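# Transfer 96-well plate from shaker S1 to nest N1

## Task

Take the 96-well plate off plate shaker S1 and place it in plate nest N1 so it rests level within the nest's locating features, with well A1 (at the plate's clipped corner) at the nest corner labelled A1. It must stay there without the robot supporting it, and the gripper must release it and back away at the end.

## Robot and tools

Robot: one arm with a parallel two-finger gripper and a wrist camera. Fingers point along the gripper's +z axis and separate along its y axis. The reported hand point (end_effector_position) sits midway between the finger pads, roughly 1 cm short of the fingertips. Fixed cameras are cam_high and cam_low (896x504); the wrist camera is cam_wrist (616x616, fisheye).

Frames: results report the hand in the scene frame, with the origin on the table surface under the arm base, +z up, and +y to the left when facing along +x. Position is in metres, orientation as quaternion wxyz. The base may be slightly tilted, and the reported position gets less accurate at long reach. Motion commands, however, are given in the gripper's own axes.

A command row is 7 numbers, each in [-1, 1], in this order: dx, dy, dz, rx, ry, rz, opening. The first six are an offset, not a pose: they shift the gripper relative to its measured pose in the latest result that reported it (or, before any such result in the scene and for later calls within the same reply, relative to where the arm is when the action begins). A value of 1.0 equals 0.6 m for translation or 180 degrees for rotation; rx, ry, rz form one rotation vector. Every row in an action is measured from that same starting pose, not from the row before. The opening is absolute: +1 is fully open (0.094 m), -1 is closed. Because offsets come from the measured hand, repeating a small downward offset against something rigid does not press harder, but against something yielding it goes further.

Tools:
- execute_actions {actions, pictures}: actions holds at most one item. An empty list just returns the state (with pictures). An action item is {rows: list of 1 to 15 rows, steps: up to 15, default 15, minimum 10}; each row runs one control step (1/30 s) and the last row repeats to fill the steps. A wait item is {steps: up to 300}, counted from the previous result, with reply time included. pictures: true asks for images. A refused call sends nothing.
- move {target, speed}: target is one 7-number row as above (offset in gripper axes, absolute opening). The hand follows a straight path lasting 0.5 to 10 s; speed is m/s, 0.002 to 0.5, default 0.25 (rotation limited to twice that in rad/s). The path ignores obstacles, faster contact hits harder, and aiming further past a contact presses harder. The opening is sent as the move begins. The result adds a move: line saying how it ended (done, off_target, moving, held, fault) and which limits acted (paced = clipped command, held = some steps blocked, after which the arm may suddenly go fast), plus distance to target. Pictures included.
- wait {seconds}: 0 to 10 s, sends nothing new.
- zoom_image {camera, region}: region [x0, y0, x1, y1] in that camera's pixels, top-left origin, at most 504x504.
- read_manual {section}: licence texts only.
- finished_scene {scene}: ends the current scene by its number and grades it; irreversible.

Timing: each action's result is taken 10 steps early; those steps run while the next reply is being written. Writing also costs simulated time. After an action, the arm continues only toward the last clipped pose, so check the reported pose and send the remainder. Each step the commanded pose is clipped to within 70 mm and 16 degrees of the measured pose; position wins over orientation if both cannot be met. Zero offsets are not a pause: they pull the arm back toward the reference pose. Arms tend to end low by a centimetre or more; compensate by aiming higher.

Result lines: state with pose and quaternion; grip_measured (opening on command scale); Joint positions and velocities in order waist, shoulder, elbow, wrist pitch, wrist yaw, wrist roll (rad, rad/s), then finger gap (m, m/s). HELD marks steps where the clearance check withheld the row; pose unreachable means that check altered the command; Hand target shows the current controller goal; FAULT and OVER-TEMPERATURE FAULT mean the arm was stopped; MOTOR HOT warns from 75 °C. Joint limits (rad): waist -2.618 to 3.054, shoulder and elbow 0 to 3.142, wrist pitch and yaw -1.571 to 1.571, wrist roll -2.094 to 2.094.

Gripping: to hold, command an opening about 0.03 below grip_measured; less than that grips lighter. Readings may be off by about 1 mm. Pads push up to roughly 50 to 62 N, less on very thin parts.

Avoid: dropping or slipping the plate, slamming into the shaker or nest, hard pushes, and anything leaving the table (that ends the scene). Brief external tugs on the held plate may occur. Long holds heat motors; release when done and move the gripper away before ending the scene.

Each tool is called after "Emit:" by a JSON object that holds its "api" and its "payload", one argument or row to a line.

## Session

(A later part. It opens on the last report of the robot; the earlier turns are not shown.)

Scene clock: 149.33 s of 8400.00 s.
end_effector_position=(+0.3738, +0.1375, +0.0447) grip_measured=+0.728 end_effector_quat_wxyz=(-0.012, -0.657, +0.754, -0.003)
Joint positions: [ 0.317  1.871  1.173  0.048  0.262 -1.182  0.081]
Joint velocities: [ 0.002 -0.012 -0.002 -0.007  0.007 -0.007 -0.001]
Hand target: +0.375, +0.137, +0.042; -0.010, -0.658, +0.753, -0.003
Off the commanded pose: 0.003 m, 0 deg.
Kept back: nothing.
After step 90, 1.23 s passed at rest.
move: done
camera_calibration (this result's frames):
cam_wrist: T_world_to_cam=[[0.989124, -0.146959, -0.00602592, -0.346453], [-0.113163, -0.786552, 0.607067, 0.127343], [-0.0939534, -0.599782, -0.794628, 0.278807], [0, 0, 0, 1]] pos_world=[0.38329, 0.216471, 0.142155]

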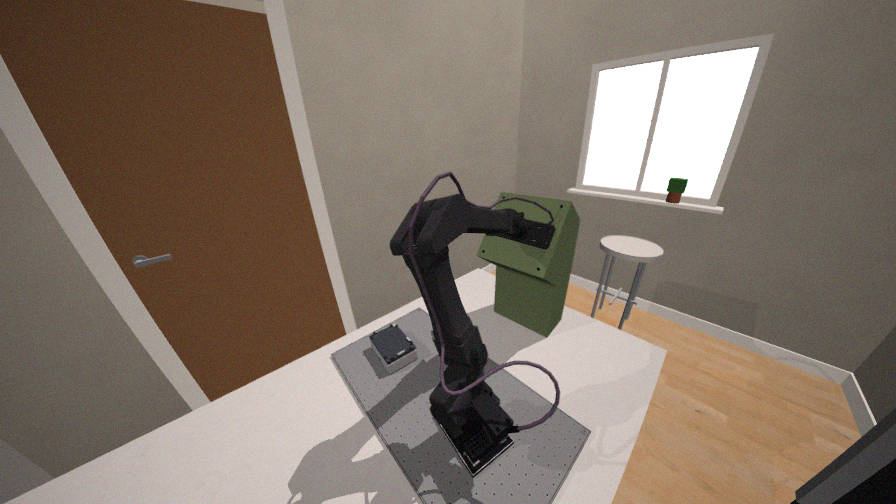

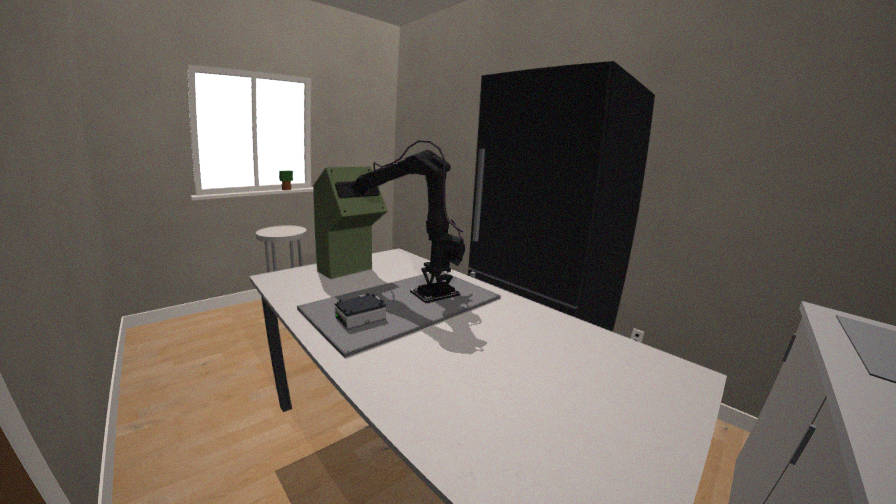

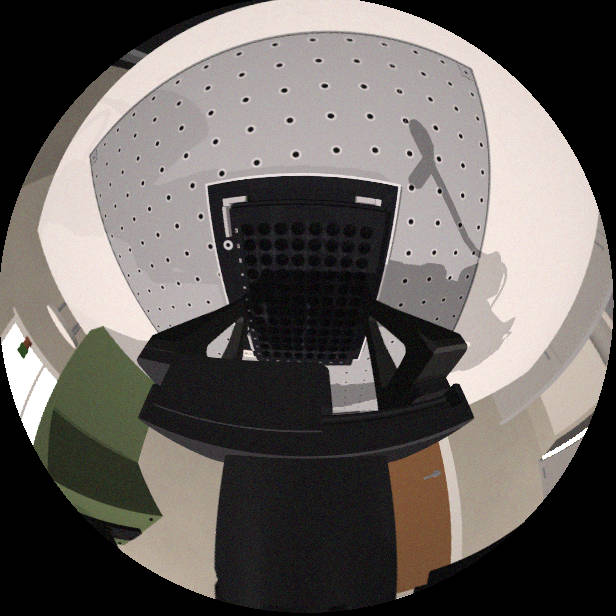

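Emit:
{"api": "execute_actions", "payload": {
  "actions": [
    {"rows": [[-0.0008,-0.001,0.0048,0.0001,-0.0016,0,0.695],[-0.0018,-0.0005,0.0048,-0.0004,-0.0025,0,0.695],[-0.0027,-0.0001,0.0048,-0.0009,-0.0034,0,0.695],[-0.0036,0.0003,0.0048,-0.0014,-0.0043,0,0.695],[-0.0045,0.0007,0.0048,-0.0019,-0.0052,0,0.695],[-0.0055,0.0011,0.0048,-0.0025,-0.0061,0,0.695],[-0.0065,0.0015,0.0048,-0.0030,-0.0071,0,0.695]], "steps": 12}
  ],
  "pictures": false
}}

Emit:
{"api": "wait", "payload": {
  "seconds": 0.3
}}

Emit:
{"api": "zoom_image", "payload": {
  "camera": "cam_wrist",
  "region": [215, 175, 400, 250]
}}

Scene clock: 152.30 s of 8400.00 s.
end_effector_position=(+0.3738, +0.1375, +0.0447) grip_measured=+0.728 end_effector_quat_wxyz=(-0.012, -0.657, +0.754, -0.003)
Joint positions: [ 0.317  1.871  1.173  0.048  0.262 -1.182  0.081]
Joint velocities: [ 0.007 -0.002  0.002 -0.007 -0.022 -0.022 -0.001]
Steps of this call (steps 1 to 87: nothing new was sent; steps 88 to 89: the first 2 steps of this action). Readings (end_effector_position):
88: (+0.3738, +0.1375, +0.0447)
89: the state above

Scene clock: 152.93 s of 8400.00 s.
end_effector_position=(+0.3737, +0.1377, +0.0447) grip_measured=+0.728 end_effector_quat_wxyz=(-0.011, -0.657, +0.754, -0.002)
Joint positions: [ 0.317  1.871  1.173  0.048  0.26  -1.182  0.081]
Joint velocities: [-0.007  0.002  0.012 -0.037 -0.037  0.051  0.001]
Hand target: +0.373, +0.141, +0.042; -0.006, -0.657, +0.754, +0.008
Off the commanded pose: 0.005 m, 1 deg.
Kept back: nothing.
Steps of this call (steps 1 to 10: the last 10 steps of your previous action; steps 11 to 19: nothing new was sent). Readings (end_effector_position):
1: (+0.3738, +0.1375, +0.0447)
2: (+0.3738, +0.1375, +0.0447)
4: (+0.3738, +0.1375, +0.0447)
8: (+0.3737, +0.1377, +0.0447)
19: the state above
camera_calibration (this result's frames):
cam_wrist: T_world_to_cam=[[0.989118, -0.146977, -0.00661859, -0.346316], [-0.112955, -0.787445, 0.605947, 0.12764], [-0.0942719, -0.598605, -0.795478, 0.27895], [0, 0, 0, 1]] pos_world=[0.383262, 0.21659, 0.142264]

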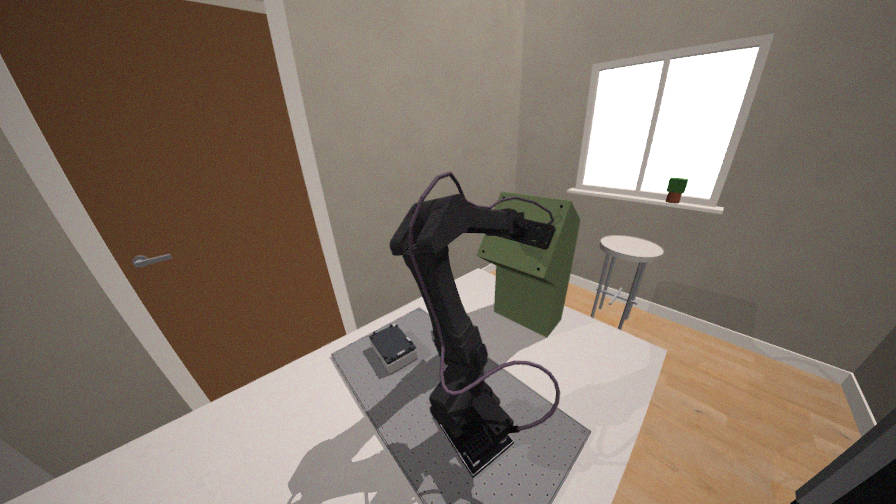

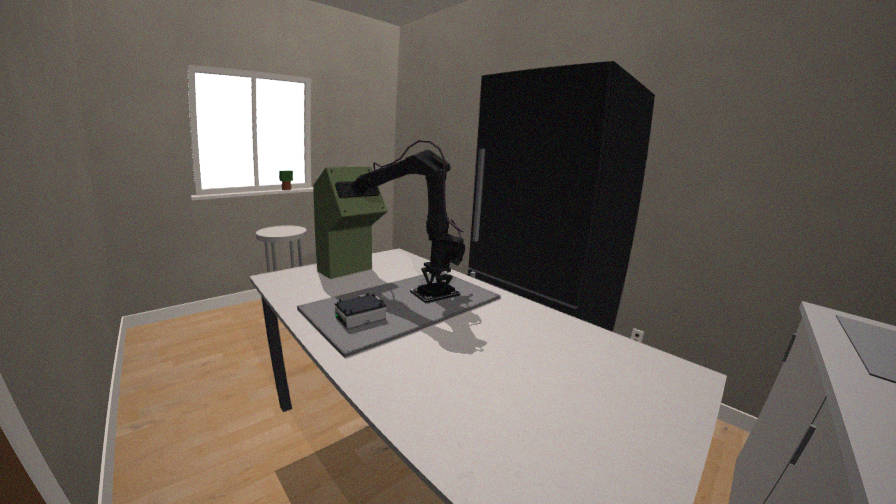

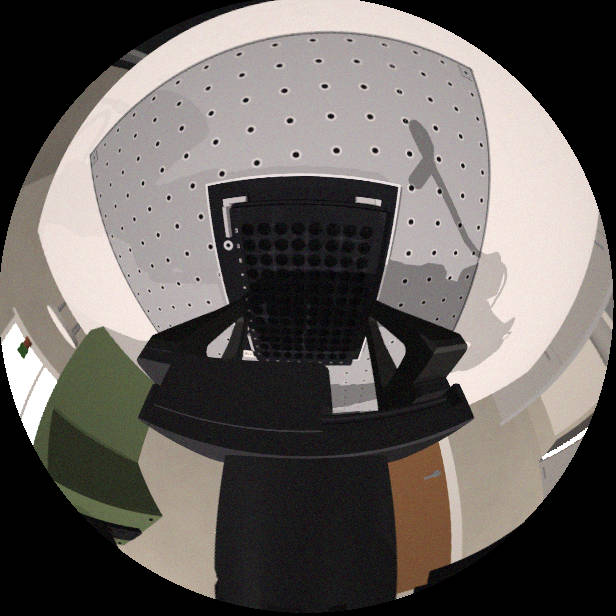

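Region (215, 175, 400, 250) of cam_wrist's 616x616 image, scaled by 2.724, with more detail than that image has; it fills the top 204 rows of this view, and the rest is white.

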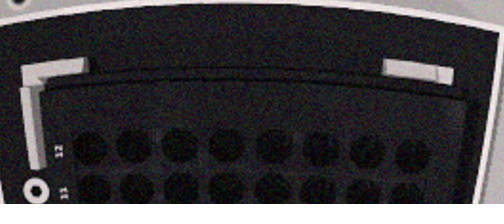

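Emit:
{"api": "execute_actions", "payload": {
  "actions": [
    {"rows": [[-0.0066,0.0015,0.0048,-0.0030,-0.0071,0,0.695],[-0.0071,0.0017,0.0048,-0.0033,-0.0076,0,0.695],[-0.0076,0.0019,0.0048,-0.0036,-0.0081,0,0.695],[-0.0081,0.0021,0.0048,-0.0038,-0.0086,0,0.695],[-0.0086,0.0023,0.0048,-0.0041,-0.0091,0,0.695],[-0.0092,0.0025,0.0048,-0.0044,-0.0097,0,0.695]], "steps": 12}
  ],
  "pictures": false
}}

Emit:
{"api": "execute_actions", "payload": {
  "actions": [
    {"steps": 20}
  ],
  "pictures": true
}}

Scene clock: 153.90 s of 8400.00 s.
end_effector_position=(+0.3737, +0.1378, +0.0447) grip_measured=+0.728 end_effector_quat_wxyz=(-0.011, -0.657, +0.754, -0.002)
Joint positions: [ 0.317  1.871  1.173  0.048  0.26  -1.182  0.081]
Joint velocities: [-0.007 -0.017  0.012  0.007 -0.007 -0.007 -0.001]
Steps of this call (steps 1 to 27: nothing new was sent; steps 28 to 29: the first 2 steps of this action). Readings (end_effector_position):
28: (+0.3737, +0.1377, +0.0447)
29: the state above

Scene clock: 154.57 s of 8400.00 s.
end_effector_position=(+0.3737, +0.1378, +0.0445) grip_measured=+0.728 end_effector_quat_wxyz=(-0.010, -0.657, +0.754, -0.000)
Joint positions: [ 0.315  1.871  1.173  0.048  0.254 -1.182  0.081]
Joint velocities: [-0.017 -0.002  0.002 -0.007 -0.022 -0.007 -0.   ]
Hand target: +0.373, +0.143, +0.042; -0.004, -0.657, +0.754, +0.013
Off the commanded pose: 0.006 m, 2 deg.
Kept back: nothing.
Steps of this call (steps 1 to 10: the last 10 steps of your previous action; steps 11 to 20: nothing new was sent). Readings (end_effector_position):
1: (+0.3737, +0.1378, +0.0447)
2: (+0.3737, +0.1379, +0.0447)
4: (+0.3737, +0.1379, +0.0447)
8: (+0.3737, +0.1380, +0.0446)
20: the state above
camera_calibration (this result's frames):
cam_wrist: T_world_to_cam=[[0.988931, -0.14813, -0.00850195, -0.345936], [-0.113107, -0.789717, 0.602955, 0.128272], [-0.09603, -0.595319, -0.79773, 0.27912], [0, 0, 0, 1]] pos_world=[0.38342, 0.21622, 0.142379]

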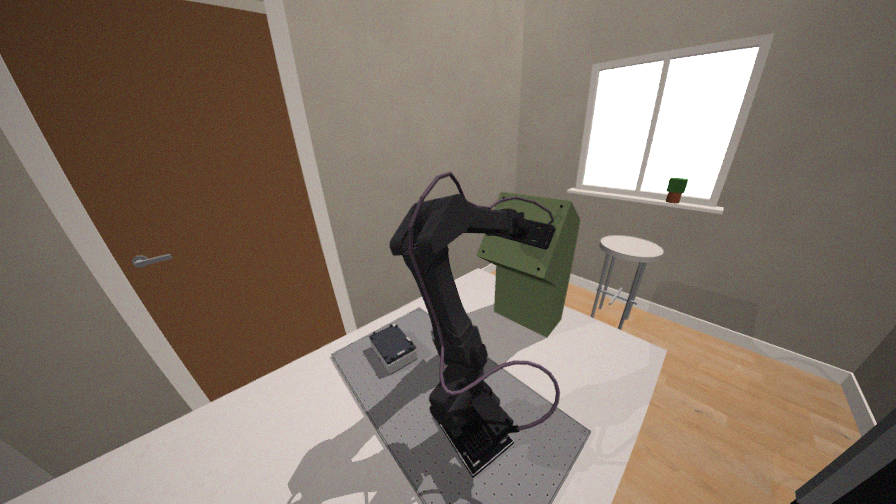

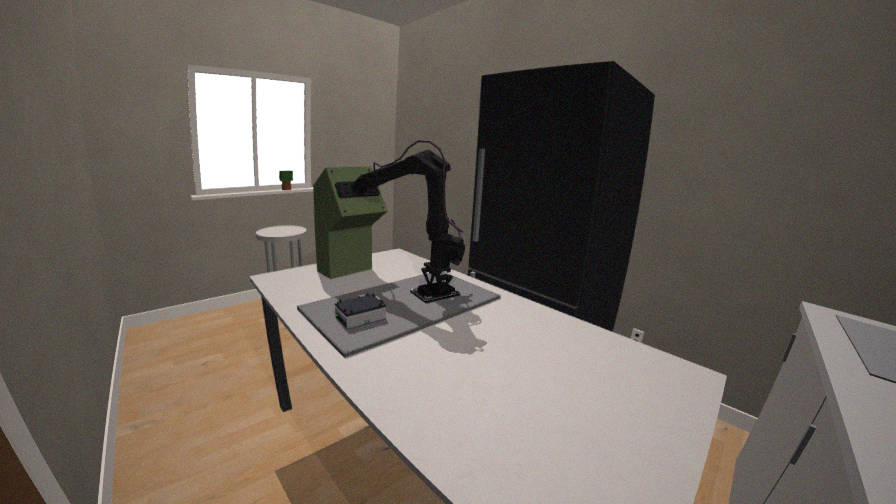

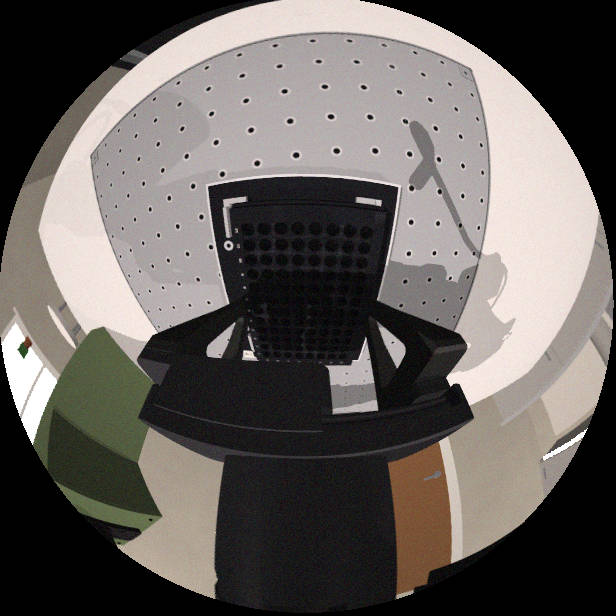

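Emit:
{"api": "execute_actions", "payload": {
  "actions": [
    {"rows": [[-0.0099,0.0028,0.0044,-0.0039,-0.0089,-0.0005,0.695],[-0.0108,0.0031,0.0042,-0.0041,-0.0093,-0.0007,0.695],[-0.0116,0.0034,0.0041,-0.0042,-0.0097,-0.0009,0.695],[-0.0125,0.0038,0.0039,-0.0043,-0.0101,-0.0010,0.695],[-0.0133,0.0041,0.0038,-0.0045,-0.0105,-0.0012,0.695],[-0.0141,0.0044,0.0036,-0.0046,-0.0108,-0.0014,0.695],[-0.0150,0.0047,0.0035,-0.0048,-0.0112,-0.0015,0.695],[-0.0158,0.0050,0.0033,-0.0049,-0.0116,-0.0017,0.695]], "steps": 12}
  ],
  "pictures": false
}}

Emit:
{"api": "execute_actions", "payload": {
  "actions": [
    {"steps": 20}
  ],
  "pictures": true
}}

Scene clock: 155.93 s of 8400.00 s.
end_effector_position=(+0.3737, +0.1378, +0.0445) grip_measured=+0.728 end_effector_quat_wxyz=(-0.010, -0.657, +0.754, +0.000)
Joint positions: [ 0.315  1.871  1.173  0.048  0.254 -1.182  0.081]
Joint velocities: [-0.002  0.012  0.012  0.051 -0.007  0.022 -0.   ]
Steps of this call (steps 1 to 39: nothing new was sent; steps 40 to 41: the first 2 steps of this action). Readings (end_effector_position):
40: (+0.3737, +0.1378, +0.0445)
41: the state above

Scene clock: 156.60 s of 8400.00 s.
end_effector_position=(+0.3736, +0.1379, +0.0445) grip_measured=+0.728 end_effector_quat_wxyz=(-0.010, -0.657, +0.754, +0.000)
Joint positions: [ 0.315  1.871  1.173  0.048  0.254 -1.182  0.081]
Joint velocities: [-0.002  0.012 -0.002 -0.007 -0.007 -0.007 -0.   ]
Hand target: +0.372, +0.147, +0.043; -0.002, -0.658, +0.752, +0.018
Off the commanded pose: 0.010 m, 2 deg.
Kept back: nothing.
Steps of this call (steps 1 to 10: the last 10 steps of your previous action; steps 11 to 20: nothing new was sent). Readings (end_effector_position):
1: (+0.3737, +0.1378, +0.0445)
2: (+0.3737, +0.1378, +0.0445)
4: (+0.3737, +0.1378, +0.0445)
8: (+0.3736, +0.1379, +0.0445)
20: the state above
camera_calibration (this result's frames):
cam_wrist: T_world_to_cam=[[0.988928, -0.148138, -0.00879832, -0.345868], [-0.113004, -0.79016, 0.602393, 0.128421], [-0.0961892, -0.594728, -0.798152, 0.279191], [0, 0, 0, 1]] pos_world=[0.383406, 0.21628, 0.142434]

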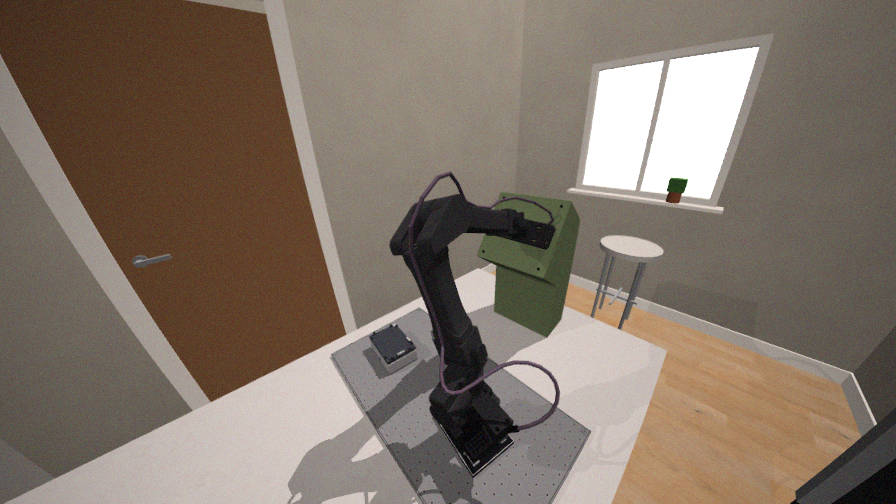

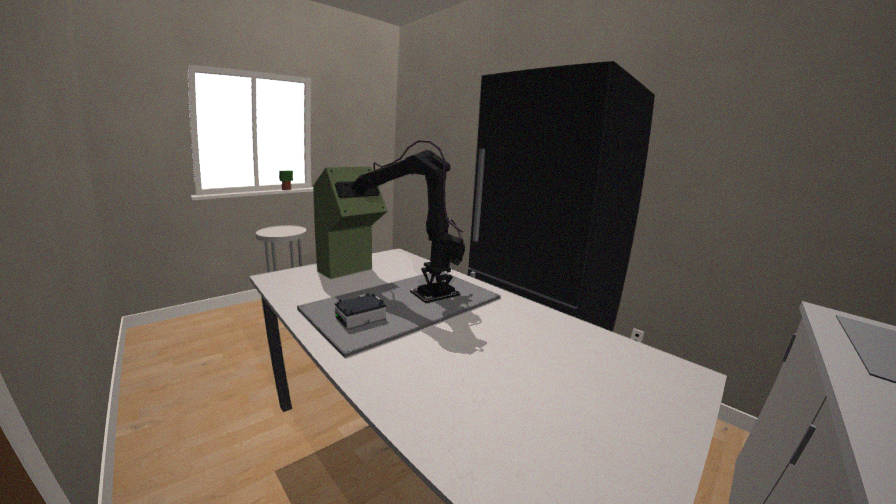

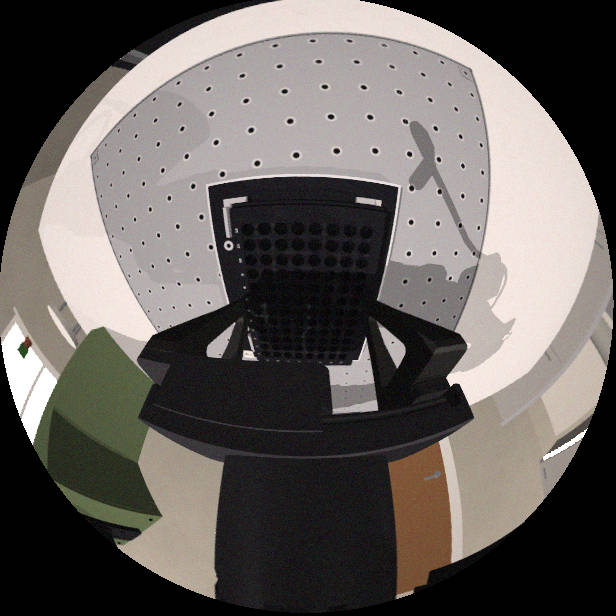

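Emit:
{"api": "execute_actions", "payload": {
  "actions": [
    {"rows": [[-0.0142,0.0042,0.0033,-0.0040,-0.0100,-0.0017,0.695],[-0.0126,0.0034,0.0033,-0.0031,-0.0083,-0.0017,0.695],[-0.0110,0.0027,0.0033,-0.0023,-0.0067,-0.0017,0.695],[-0.0093,0.0019,0.0033,-0.0014,-0.0050,-0.0017,0.695],[-0.0104,0.0022,0.0030,-0.0015,-0.0053,-0.0020,0.695],[-0.0115,0.0025,0.0028,-0.0016,-0.0057,-0.0022,0.695],[-0.0125,0.0029,0.0025,-0.0016,-0.0060,-0.0025,0.695],[-0.0136,0.0032,0.0023,-0.0017,-0.0063,-0.0028,0.695],[-0.0147,0.0035,0.0020,-0.0018,-0.0066,-0.0030,0.695],[-0.0158,0.0039,0.0018,-0.0019,-0.0070,-0.0033,0.695],[-0.0168,0.0042,0.0015,-0.0019,-0.0073,-0.0035,0.695],[-0.0179,0.0045,0.0013,-0.0020,-0.0076,-0.0038,0.695]], "steps": 12}
  ],
  "pictures": false
}}

Emit:
{"api": "execute_actions", "payload": {
  "actions": [
    {"steps": 22}
  ],
  "pictures": true
}}

Scene clock: 158.70 s of 8400.00 s.
end_effector_position=(+0.3736, +0.1379, +0.0445) grip_measured=+0.728 end_effector_quat_wxyz=(-0.010, -0.657, +0.754, +0.000)
Joint positions: [ 0.315  1.871  1.173  0.048  0.254 -1.182  0.081]
Joint velocities: [ 0.017 -0.002 -0.012  0.095 -0.007 -0.022  0.001]
Steps of this call (steps 1 to 61: nothing new was sent; steps 62 to 63: the first 2 steps of this action). Readings (end_effector_position):
62: (+0.3736, +0.1379, +0.0445)
63: the state above

Scene clock: 159.43 s of 8400.00 s.
end_effector_position=(+0.3737, +0.1377, +0.0445) grip_measured=+0.728 end_effector_quat_wxyz=(-0.011, -0.657, +0.754, -0.000)
Joint positions: [ 0.315  1.871  1.173  0.048  0.255 -1.182  0.081]
Joint velocities: [-0.007 -0.012 -0.022 -0.022  0.051 -0.007 -0.001]
Hand target: +0.372, +0.149, +0.044; -0.003, -0.661, +0.750, +0.010
Off the commanded pose: 0.011 m, 2 deg.
Kept back: nothing.
Steps of this call (steps 1 to 10: the last 10 steps of your previous action; steps 11 to 22: nothing new was sent). Readings (end_effector_position):
1: (+0.3737, +0.1378, +0.0445)
2: (+0.3737, +0.1378, +0.0445)
4: (+0.3737, +0.1377, +0.0445)
8: (+0.3737, +0.1377, +0.0445)
22: the state above
camera_calibration (this result's frames):
cam_wrist: T_world_to_cam=[[0.988933, -0.148126, -0.00835376, -0.345971], [-0.113158, -0.789494, 0.603236, 0.128198], [-0.0959504, -0.595615, -0.797519, 0.279084], [0, 0, 0, 1]] pos_world=[0.383427, 0.216191, 0.142351]

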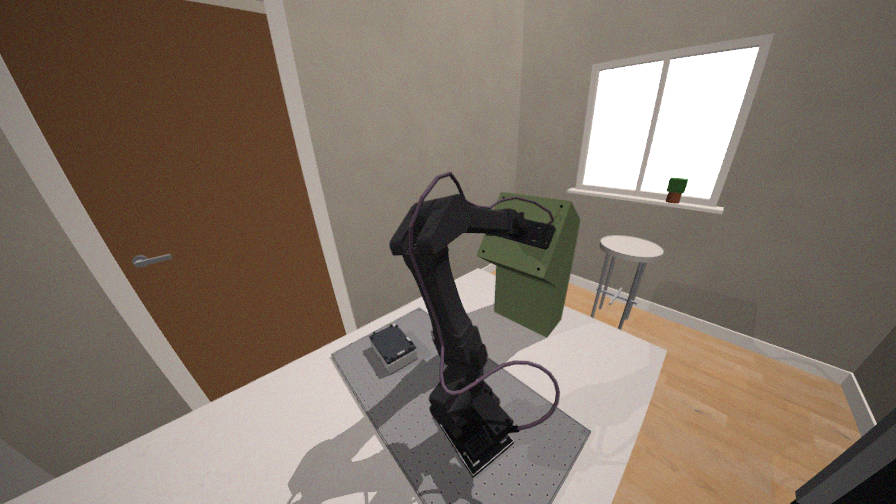

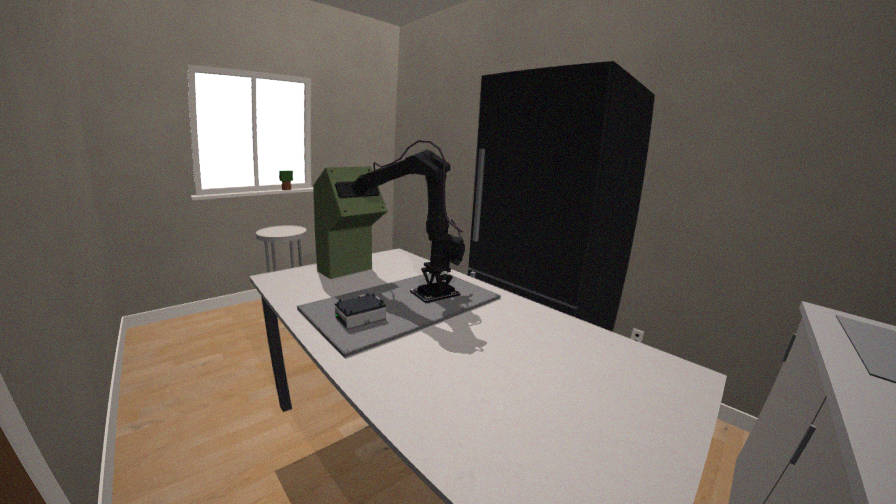

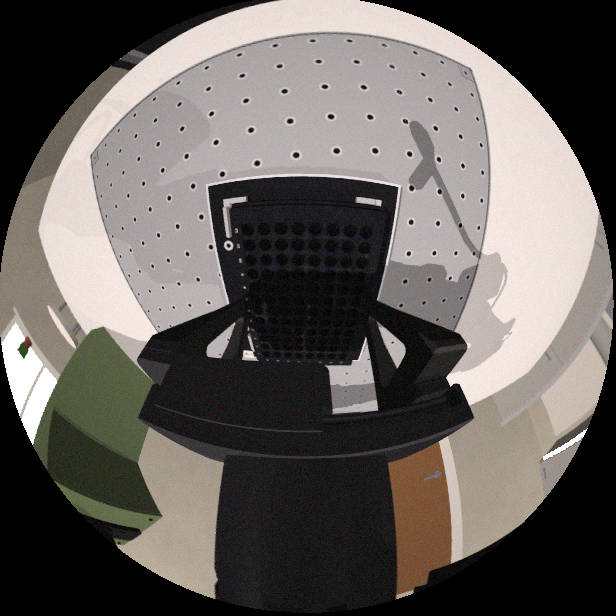

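Emit:
{"api": "execute_actions", "payload": {
  "actions": [
    {"rows": [[-0.0188,0.0050,0.0012,-0.0022,-0.0083,-0.0039,0.695],[-0.0194,0.0052,0.0011,-0.0023,-0.0085,-0.0040,0.695],[-0.0200,0.0054,0.0010,-0.0024,-0.0088,-0.0042,0.695],[-0.0206,0.0056,0.0009,-0.0024,-0.0090,-0.0043,0.695],[-0.0212,0.0058,0.0008,-0.0025,-0.0093,-0.0044,0.695],[-0.0218,0.0060,0.0007,-0.0026,-0.0095,-0.0045,0.695],[-0.0224,0.0062,0.0006,-0.0027,-0.0098,-0.0047,0.695],[-0.0230,0.0064,0.0005,-0.0028,-0.0100,-0.0048,0.695],[-0.0236,0.0066,0.0004,-0.0028,-0.0103,-0.0049,0.695],[-0.0242,0.0068,0.0003,-0.0029,-0.0105,-0.0050,0.695],[-0.0248,0.0070,0.0001,-0.0030,-0.0108,-0.0052,0.695],[-0.0254,0.0072,0.0,-0.0031,-0.0110,-0.0053,0.695]], "steps": 12}
  ],
  "pictures": false
}}

Emit:
{"api": "execute_actions", "payload": {
  "actions": [
    {"steps": 22}
  ],
  "pictures": false
}}

Scene clock: 160.30 s of 8400.00 s.
end_effector_position=(+0.3737, +0.1377, +0.0445) grip_measured=+0.728 end_effector_quat_wxyz=(-0.011, -0.657, +0.754, -0.000)
Joint positions: [ 0.315  1.871  1.173  0.048  0.255 -1.182  0.081]
Joint velocities: [-0.002  0.002 -0.017  0.022  0.022  0.022 -0.   ]
Steps of this call (steps 1 to 24: nothing new was sent; steps 25 to 26: the first 2 steps of this action). Readings (end_effector_position):
25: (+0.3737, +0.1377, +0.0445)
26: the state above

Scene clock: 161.03 s of 8400.00 s.
end_effector_position=(+0.3737, +0.1382, +0.0448) grip_measured=+0.728 end_effector_quat_wxyz=(-0.011, -0.657, +0.753, -0.002)
Joint positions: [ 0.318  1.871  1.173  0.048  0.261 -1.182  0.081]
Joint velocities: [ 0.007  0.012 -0.012 -0.037  0.051  0.007 -0.001]
Hand target: +0.371, +0.153, +0.045; -0.001, -0.663, +0.749, +0.015
Off the commanded pose: 0.015 m, 2 deg.
Kept back: nothing.
Steps of this call (steps 1 to 10: the last 10 steps of your previous action; steps 11 to 22: nothing new was sent). Readings (end_effector_position):
1: (+0.3737, +0.1377, +0.0445)
2: (+0.3737, +0.1377, +0.0445)
4: (+0.3737, +0.1377, +0.0445)
8: (+0.3737, +0.1380, +0.0446)
22: the state above

Emit:
{"api": "execute_actions", "payload": {
  "actions": [
    {"rows": [[-0.0249,0.0072,0.0005,-0.0043,-0.0125,-0.0047,0.695],[-0.0253,0.0075,0.0006,-0.0046,-0.0131,-0.0046,0.695],[-0.0258,0.0077,0.0007,-0.0050,-0.0137,-0.0046,0.695],[-0.0262,0.0080,0.0007,-0.0053,-0.0143,-0.0045,0.695],[-0.0267,0.0082,0.0008,-0.0057,-0.0149,-0.0044,0.695],[-0.0271,0.0085,0.0009,-0.0061,-0.0155,-0.0043,0.695],[-0.0276,0.0087,0.0009,-0.0064,-0.0161,-0.0043,0.695],[-0.0280,0.0090,0.0010,-0.0068,-0.0167,-0.0042,0.695]], "steps": 12}
  ],
  "pictures": false
}}

Emit:
{"api": "execute_actions", "payload": {
  "actions": [
    {"steps": 22}
  ],
  "pictures": true
}}

Emit:
{"api": "zoom_image", "payload": {
  "camera": "cam_wrist",
  "region": [215, 175, 400, 250]
}}

Scene clock: 162.17 s of 8400.00 s.
end_effector_position=(+0.3737, +0.1382, +0.0448) grip_measured=+0.728 end_effector_quat_wxyz=(-0.011, -0.657, +0.753, -0.002)
Joint positions: [ 0.318  1.871  1.173  0.048  0.261 -1.182  0.081]
Joint velocities: [ 0.007 -0.002 -0.012 -0.007 -0.095 -0.037  0.001]
Steps of this call (steps 1 to 32: nothing new was sent; steps 33 to 34: the first 2 steps of this action). Readings (end_effector_position):
33: (+0.3737, +0.1382, +0.0448)
34: the state above

Scene clock: 162.90 s of 8400.00 s.
end_effector_position=(+0.3736, +0.1382, +0.0448) grip_measured=+0.728 end_effector_quat_wxyz=(-0.011, -0.657, +0.753, -0.002)
Joint positions: [ 0.318  1.871  1.173  0.048  0.26  -1.182  0.081]
Joint velocities: [-0.002  0.002 -0.007 -0.022  0.022 -0.007 -0.001]
Hand target: +0.371, +0.155, +0.044; +0.002, -0.662, +0.749, +0.023
Off the commanded pose: 0.018 m, 3 deg.
Kept back: nothing.
Steps of this call (steps 1 to 10: the last 10 steps of your previous action; steps 11 to 22: nothing new was sent). Readings (end_effector_position):
1: (+0.3737, +0.1382, +0.0448)
2: (+0.3737, +0.1382, +0.0448)
4: (+0.3737, +0.1382, +0.0448)
8: (+0.3736, +0.1382, +0.0448)
22: the state above
camera_calibration (this result's frames):
cam_wrist: T_world_to_cam=[[0.989215, -0.146319, -0.00667317, -0.34627], [-0.112451, -0.787863, 0.605497, 0.127855], [-0.093853, -0.598216, -0.79582, 0.279134], [0, 0, 0, 1]] pos_world=[0.38311, 0.217049, 0.142414]

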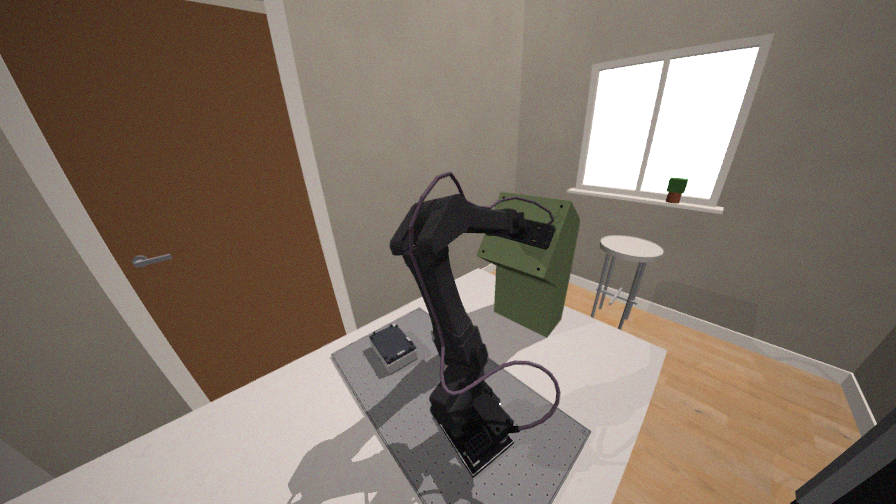

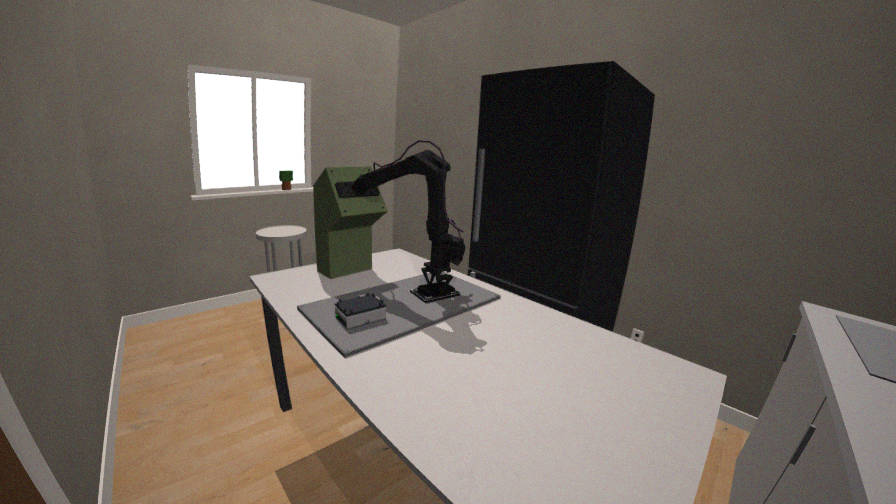

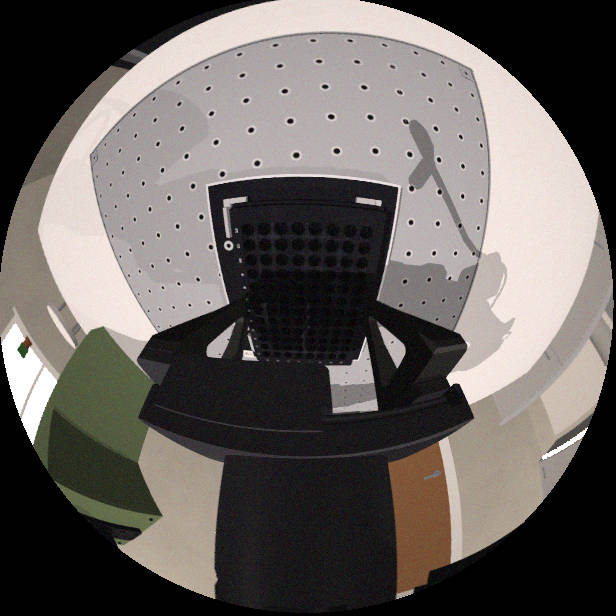

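Region (215, 175, 400, 250) of cam_wrist's 616x616 image, scaled by 2.724, with more detail than that image has; it fills the top 204 rows of this view, and the rest is white.

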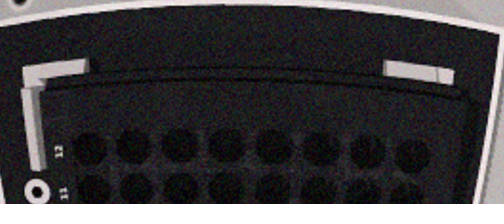

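Emit:
{"api": "execute_actions", "payload": {
  "actions": [
    {"rows": [[-0.0280,0.0094,0.0010,-0.0071,-0.0167,-0.0042,0.695],[-0.0279,0.0101,0.0010,-0.0077,-0.0167,-0.0042,0.695],[-0.0279,0.0108,0.0009,-0.0082,-0.0167,-0.0042,0.695],[-0.0278,0.0115,0.0009,-0.0088,-0.0166,-0.0042,0.695],[-0.0278,0.0121,0.0009,-0.0094,-0.0166,-0.0042,0.695],[-0.0277,0.0128,0.0008,-0.0099,-0.0166,-0.0042,0.695],[-0.0277,0.0135,0.0008,-0.0105,-0.0166,-0.0042,0.695],[-0.0276,0.0142,0.0008,-0.0111,-0.0165,-0.0042,0.695],[-0.0276,0.0148,0.0007,-0.0116,-0.0165,-0.0042,0.695],[-0.0275,0.0155,0.0007,-0.0122,-0.0165,-0.0042,0.695]], "steps": 12}
  ],
  "pictures": false
}}

Emit:
{"api": "execute_actions", "payload": {
  "actions": [
    {"steps": 22}
  ],
  "pictures": true
}}

Emit:
{"api": "zoom_image", "payload": {
  "camera": "cam_wrist",
  "region": [215, 175, 400, 250]
}}

Scene clock: 164.10 s of 8400.00 s.
end_effector_position=(+0.3736, +0.1383, +0.0448) grip_measured=+0.728 end_effector_quat_wxyz=(-0.011, -0.657, +0.753, -0.002)
Joint positions: [ 0.318  1.871  1.173  0.048  0.26  -1.182  0.081]
Joint velocities: [-0.012  0.007 -0.017  0.007  0.007  0.022 -0.   ]
Steps of this call (steps 1 to 34: nothing new was sent; steps 35 to 36: the first 2 steps of this action). Readings (end_effector_position):
35: (+0.3736, +0.1383, +0.0448)
36: the state above

Scene clock: 164.83 s of 8400.00 s.
end_effector_position=(+0.3697, +0.1458, +0.0455) grip_measured=+0.728 end_effector_quat_wxyz=(-0.007, -0.659, +0.752, +0.015)
Joint positions: [ 0.324  1.871  1.173  0.04   0.232 -1.182  0.081]
Joint velocities: [-0.017 -0.007  0.027  0.051 -0.066  0.007 -0.   ]
Hand target: +0.367, +0.156, +0.045; -0.004, -0.662, +0.749, +0.030
Off the commanded pose: 0.011 m, 2 deg.
Kept back: nothing.
Steps of this call (steps 1 to 10: the last 10 steps of your previous action; steps 11 to 22: nothing new was sent). Readings (end_effector_position):
1: (+0.3736, +0.1383, +0.0448)
2: (+0.3735, +0.1383, +0.0448)
4: (+0.3735, +0.1383, +0.0448)
8: (+0.3729, +0.1385, +0.0448)
22: the state above
camera_calibration (this result's frames):
cam_wrist: T_world_to_cam=[[0.989704, -0.140695, -0.0262813, -0.341403], [-0.0991906, -0.806596, 0.582721, 0.131855], [-0.103184, -0.574115, -0.812247, 0.284534], [0, 0, 0, 1]] pos_world=[0.380326, 0.221676, 0.145305]

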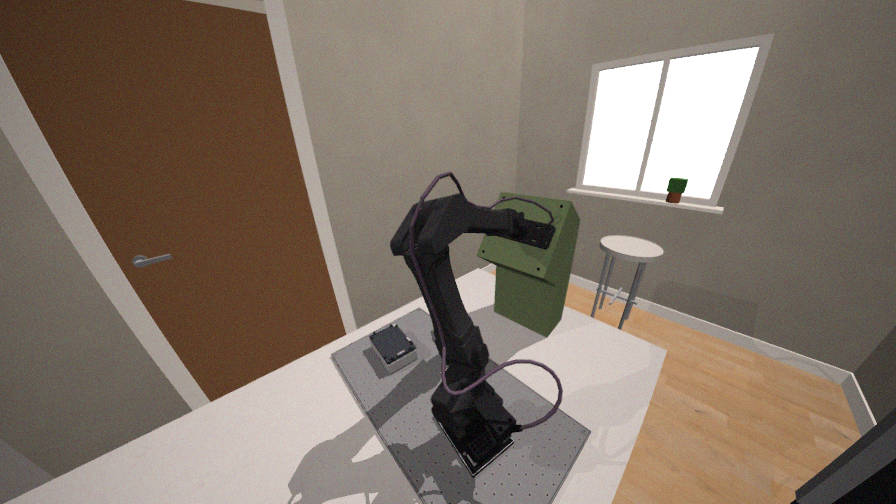

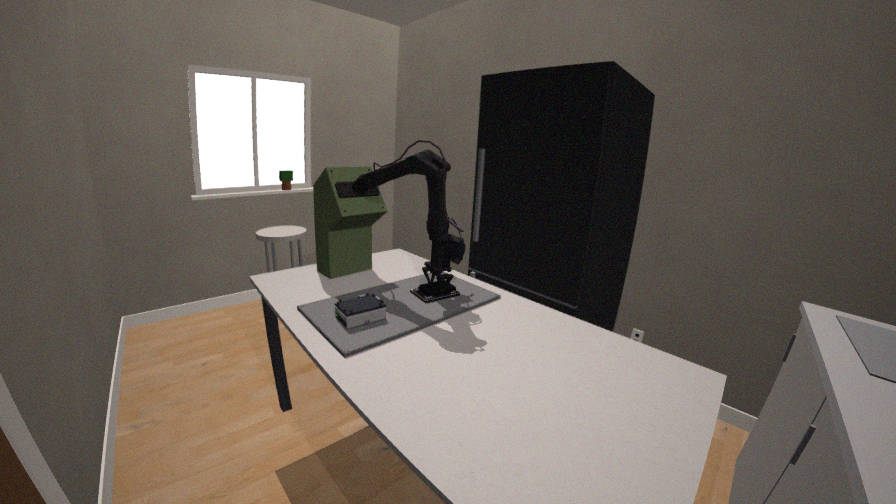

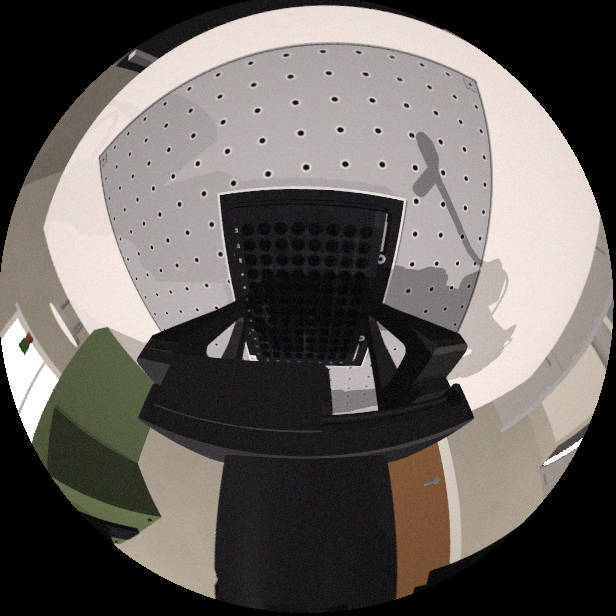

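Region (215, 175, 400, 250) of cam_wrist's 616x616 image, scaled by 2.724, with more detail than that image has; it fills the top 204 rows of this view, and the rest is white.

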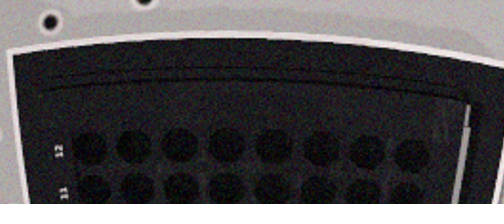

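Emit:
{"api": "execute_actions", "payload": {
  "actions": [
    {"rows": [[-0.0146,0.0067,0.0019,-0.0054,-0.0064,-0.0023,0.695],[-0.0133,0.0062,0.0020,-0.0048,-0.0053,-0.0022,0.695],[-0.0119,0.0056,0.0020,-0.0042,-0.0042,-0.0022,0.695],[-0.0105,0.0050,0.0021,-0.0037,-0.0030,-0.0021,0.695],[-0.0092,0.0045,0.0022,-0.0031,-0.0019,-0.0020,0.695],[-0.0078,0.0039,0.0023,-0.0025,-0.0008,-0.0019,0.695],[-0.0064,0.0033,0.0023,-0.0019,0.0003,-0.0018,0.695],[-0.0051,0.0028,0.0024,-0.0013,0.0014,-0.0017,0.695],[-0.0037,0.0022,0.0025,-0.0007,0.0026,-0.0017,0.695],[-0.0023,0.0016,0.0026,-0.0002,0.0037,-0.0016,0.695],[-0.0010,0.0011,0.0026,0.0004,0.0048,-0.0015,0.695],[0.0004,0.0005,0.0027,0.0010,0.0059,-0.0014,0.695]], "steps": 12}
  ],
  "pictures": false
}}

Emit:
{"api": "execute_actions", "payload": {
  "actions": [
    {"steps": 24}
  ],
  "pictures": true
}}

Emit:
{"api": "zoom_image", "payload": {
  "camera": "cam_wrist",
  "region": [215, 175, 400, 250]
}}

Scene clock: 167.00 s of 8400.00 s.
end_effector_position=(+0.3697, +0.1460, +0.0455) grip_measured=+0.728 end_effector_quat_wxyz=(-0.007, -0.659, +0.752, +0.015)
Joint positions: [ 0.324  1.871  1.173  0.04   0.231 -1.182  0.081]
Joint velocities: [-0.022  0.002 -0.037  0.022 -0.022  0.007  0.   ]
Steps of this call (steps 1 to 63: nothing new was sent; steps 64 to 65: the first 2 steps of this action). Readings (end_effector_position):
64: (+0.3697, +0.1460, +0.0455)
65: the state above

Scene clock: 167.80 s of 8400.00 s.
end_effector_position=(+0.3710, +0.1412, +0.0454) grip_measured=+0.728 end_effector_quat_wxyz=(-0.013, -0.660, +0.752, +0.003)
Joint positions: [ 0.324  1.871  1.173  0.04   0.259 -1.182  0.081]
Joint velocities: [-0.012 -0.022 -0.017  0.037 -0.022  0.081  0.   ]
Hand target: +0.369, +0.146, +0.044; -0.013, -0.661, +0.750, +0.007
Off the commanded pose: 0.005 m, 1 deg.
Kept back: nothing.
Steps of this call (steps 1 to 10: the last 10 steps of your previous action; steps 11 to 24: nothing new was sent). Readings (end_effector_position):
1: (+0.3697, +0.1460, +0.0455)
2: (+0.3697, +0.1460, +0.0455)
4: (+0.3698, +0.1457, +0.0455)
8: (+0.3702, +0.1442, +0.0454)
24: the state above
camera_calibration (this result's frames):
cam_wrist: T_world_to_cam=[[0.989943, -0.140572, -0.0159077, -0.343829], [-0.10269, -0.791365, 0.602657, 0.126524], [-0.0973055, -0.594962, -0.797842, 0.2821], [0, 0, 0, 1]] pos_world=[0.380814, 0.219633, 0.143351]

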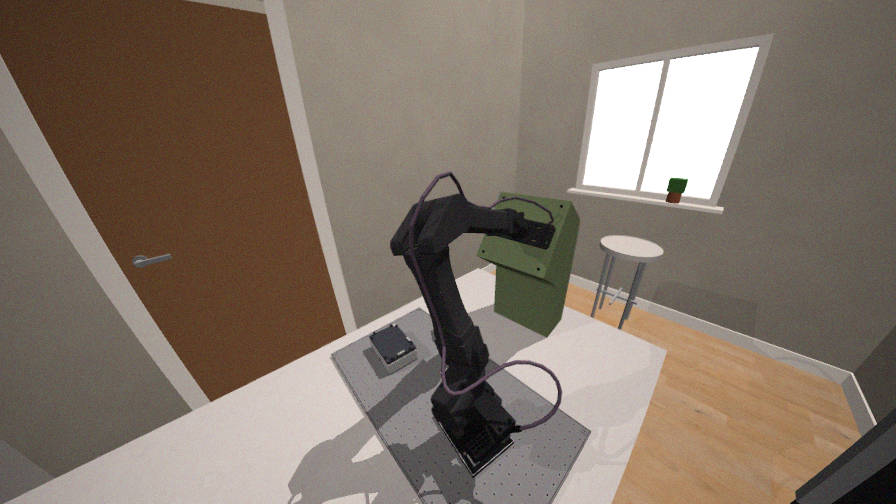

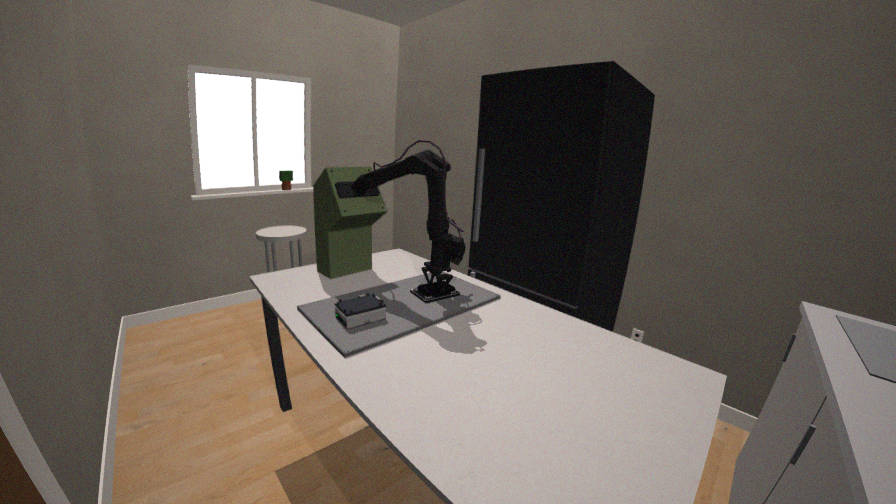

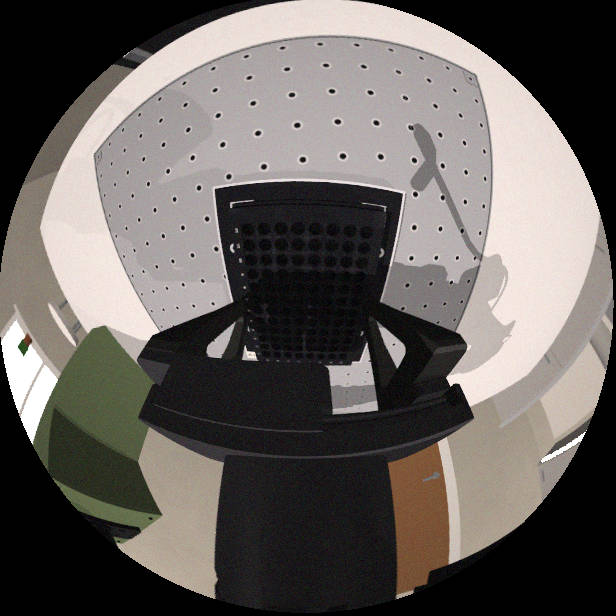

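Region (215, 175, 400, 250) of cam_wrist's 616x616 image, scaled by 2.724, with more detail than that image has; it fills the top 204 rows of this view, and the rest is white.

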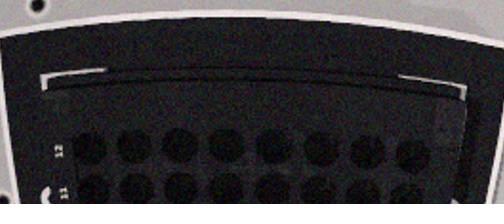

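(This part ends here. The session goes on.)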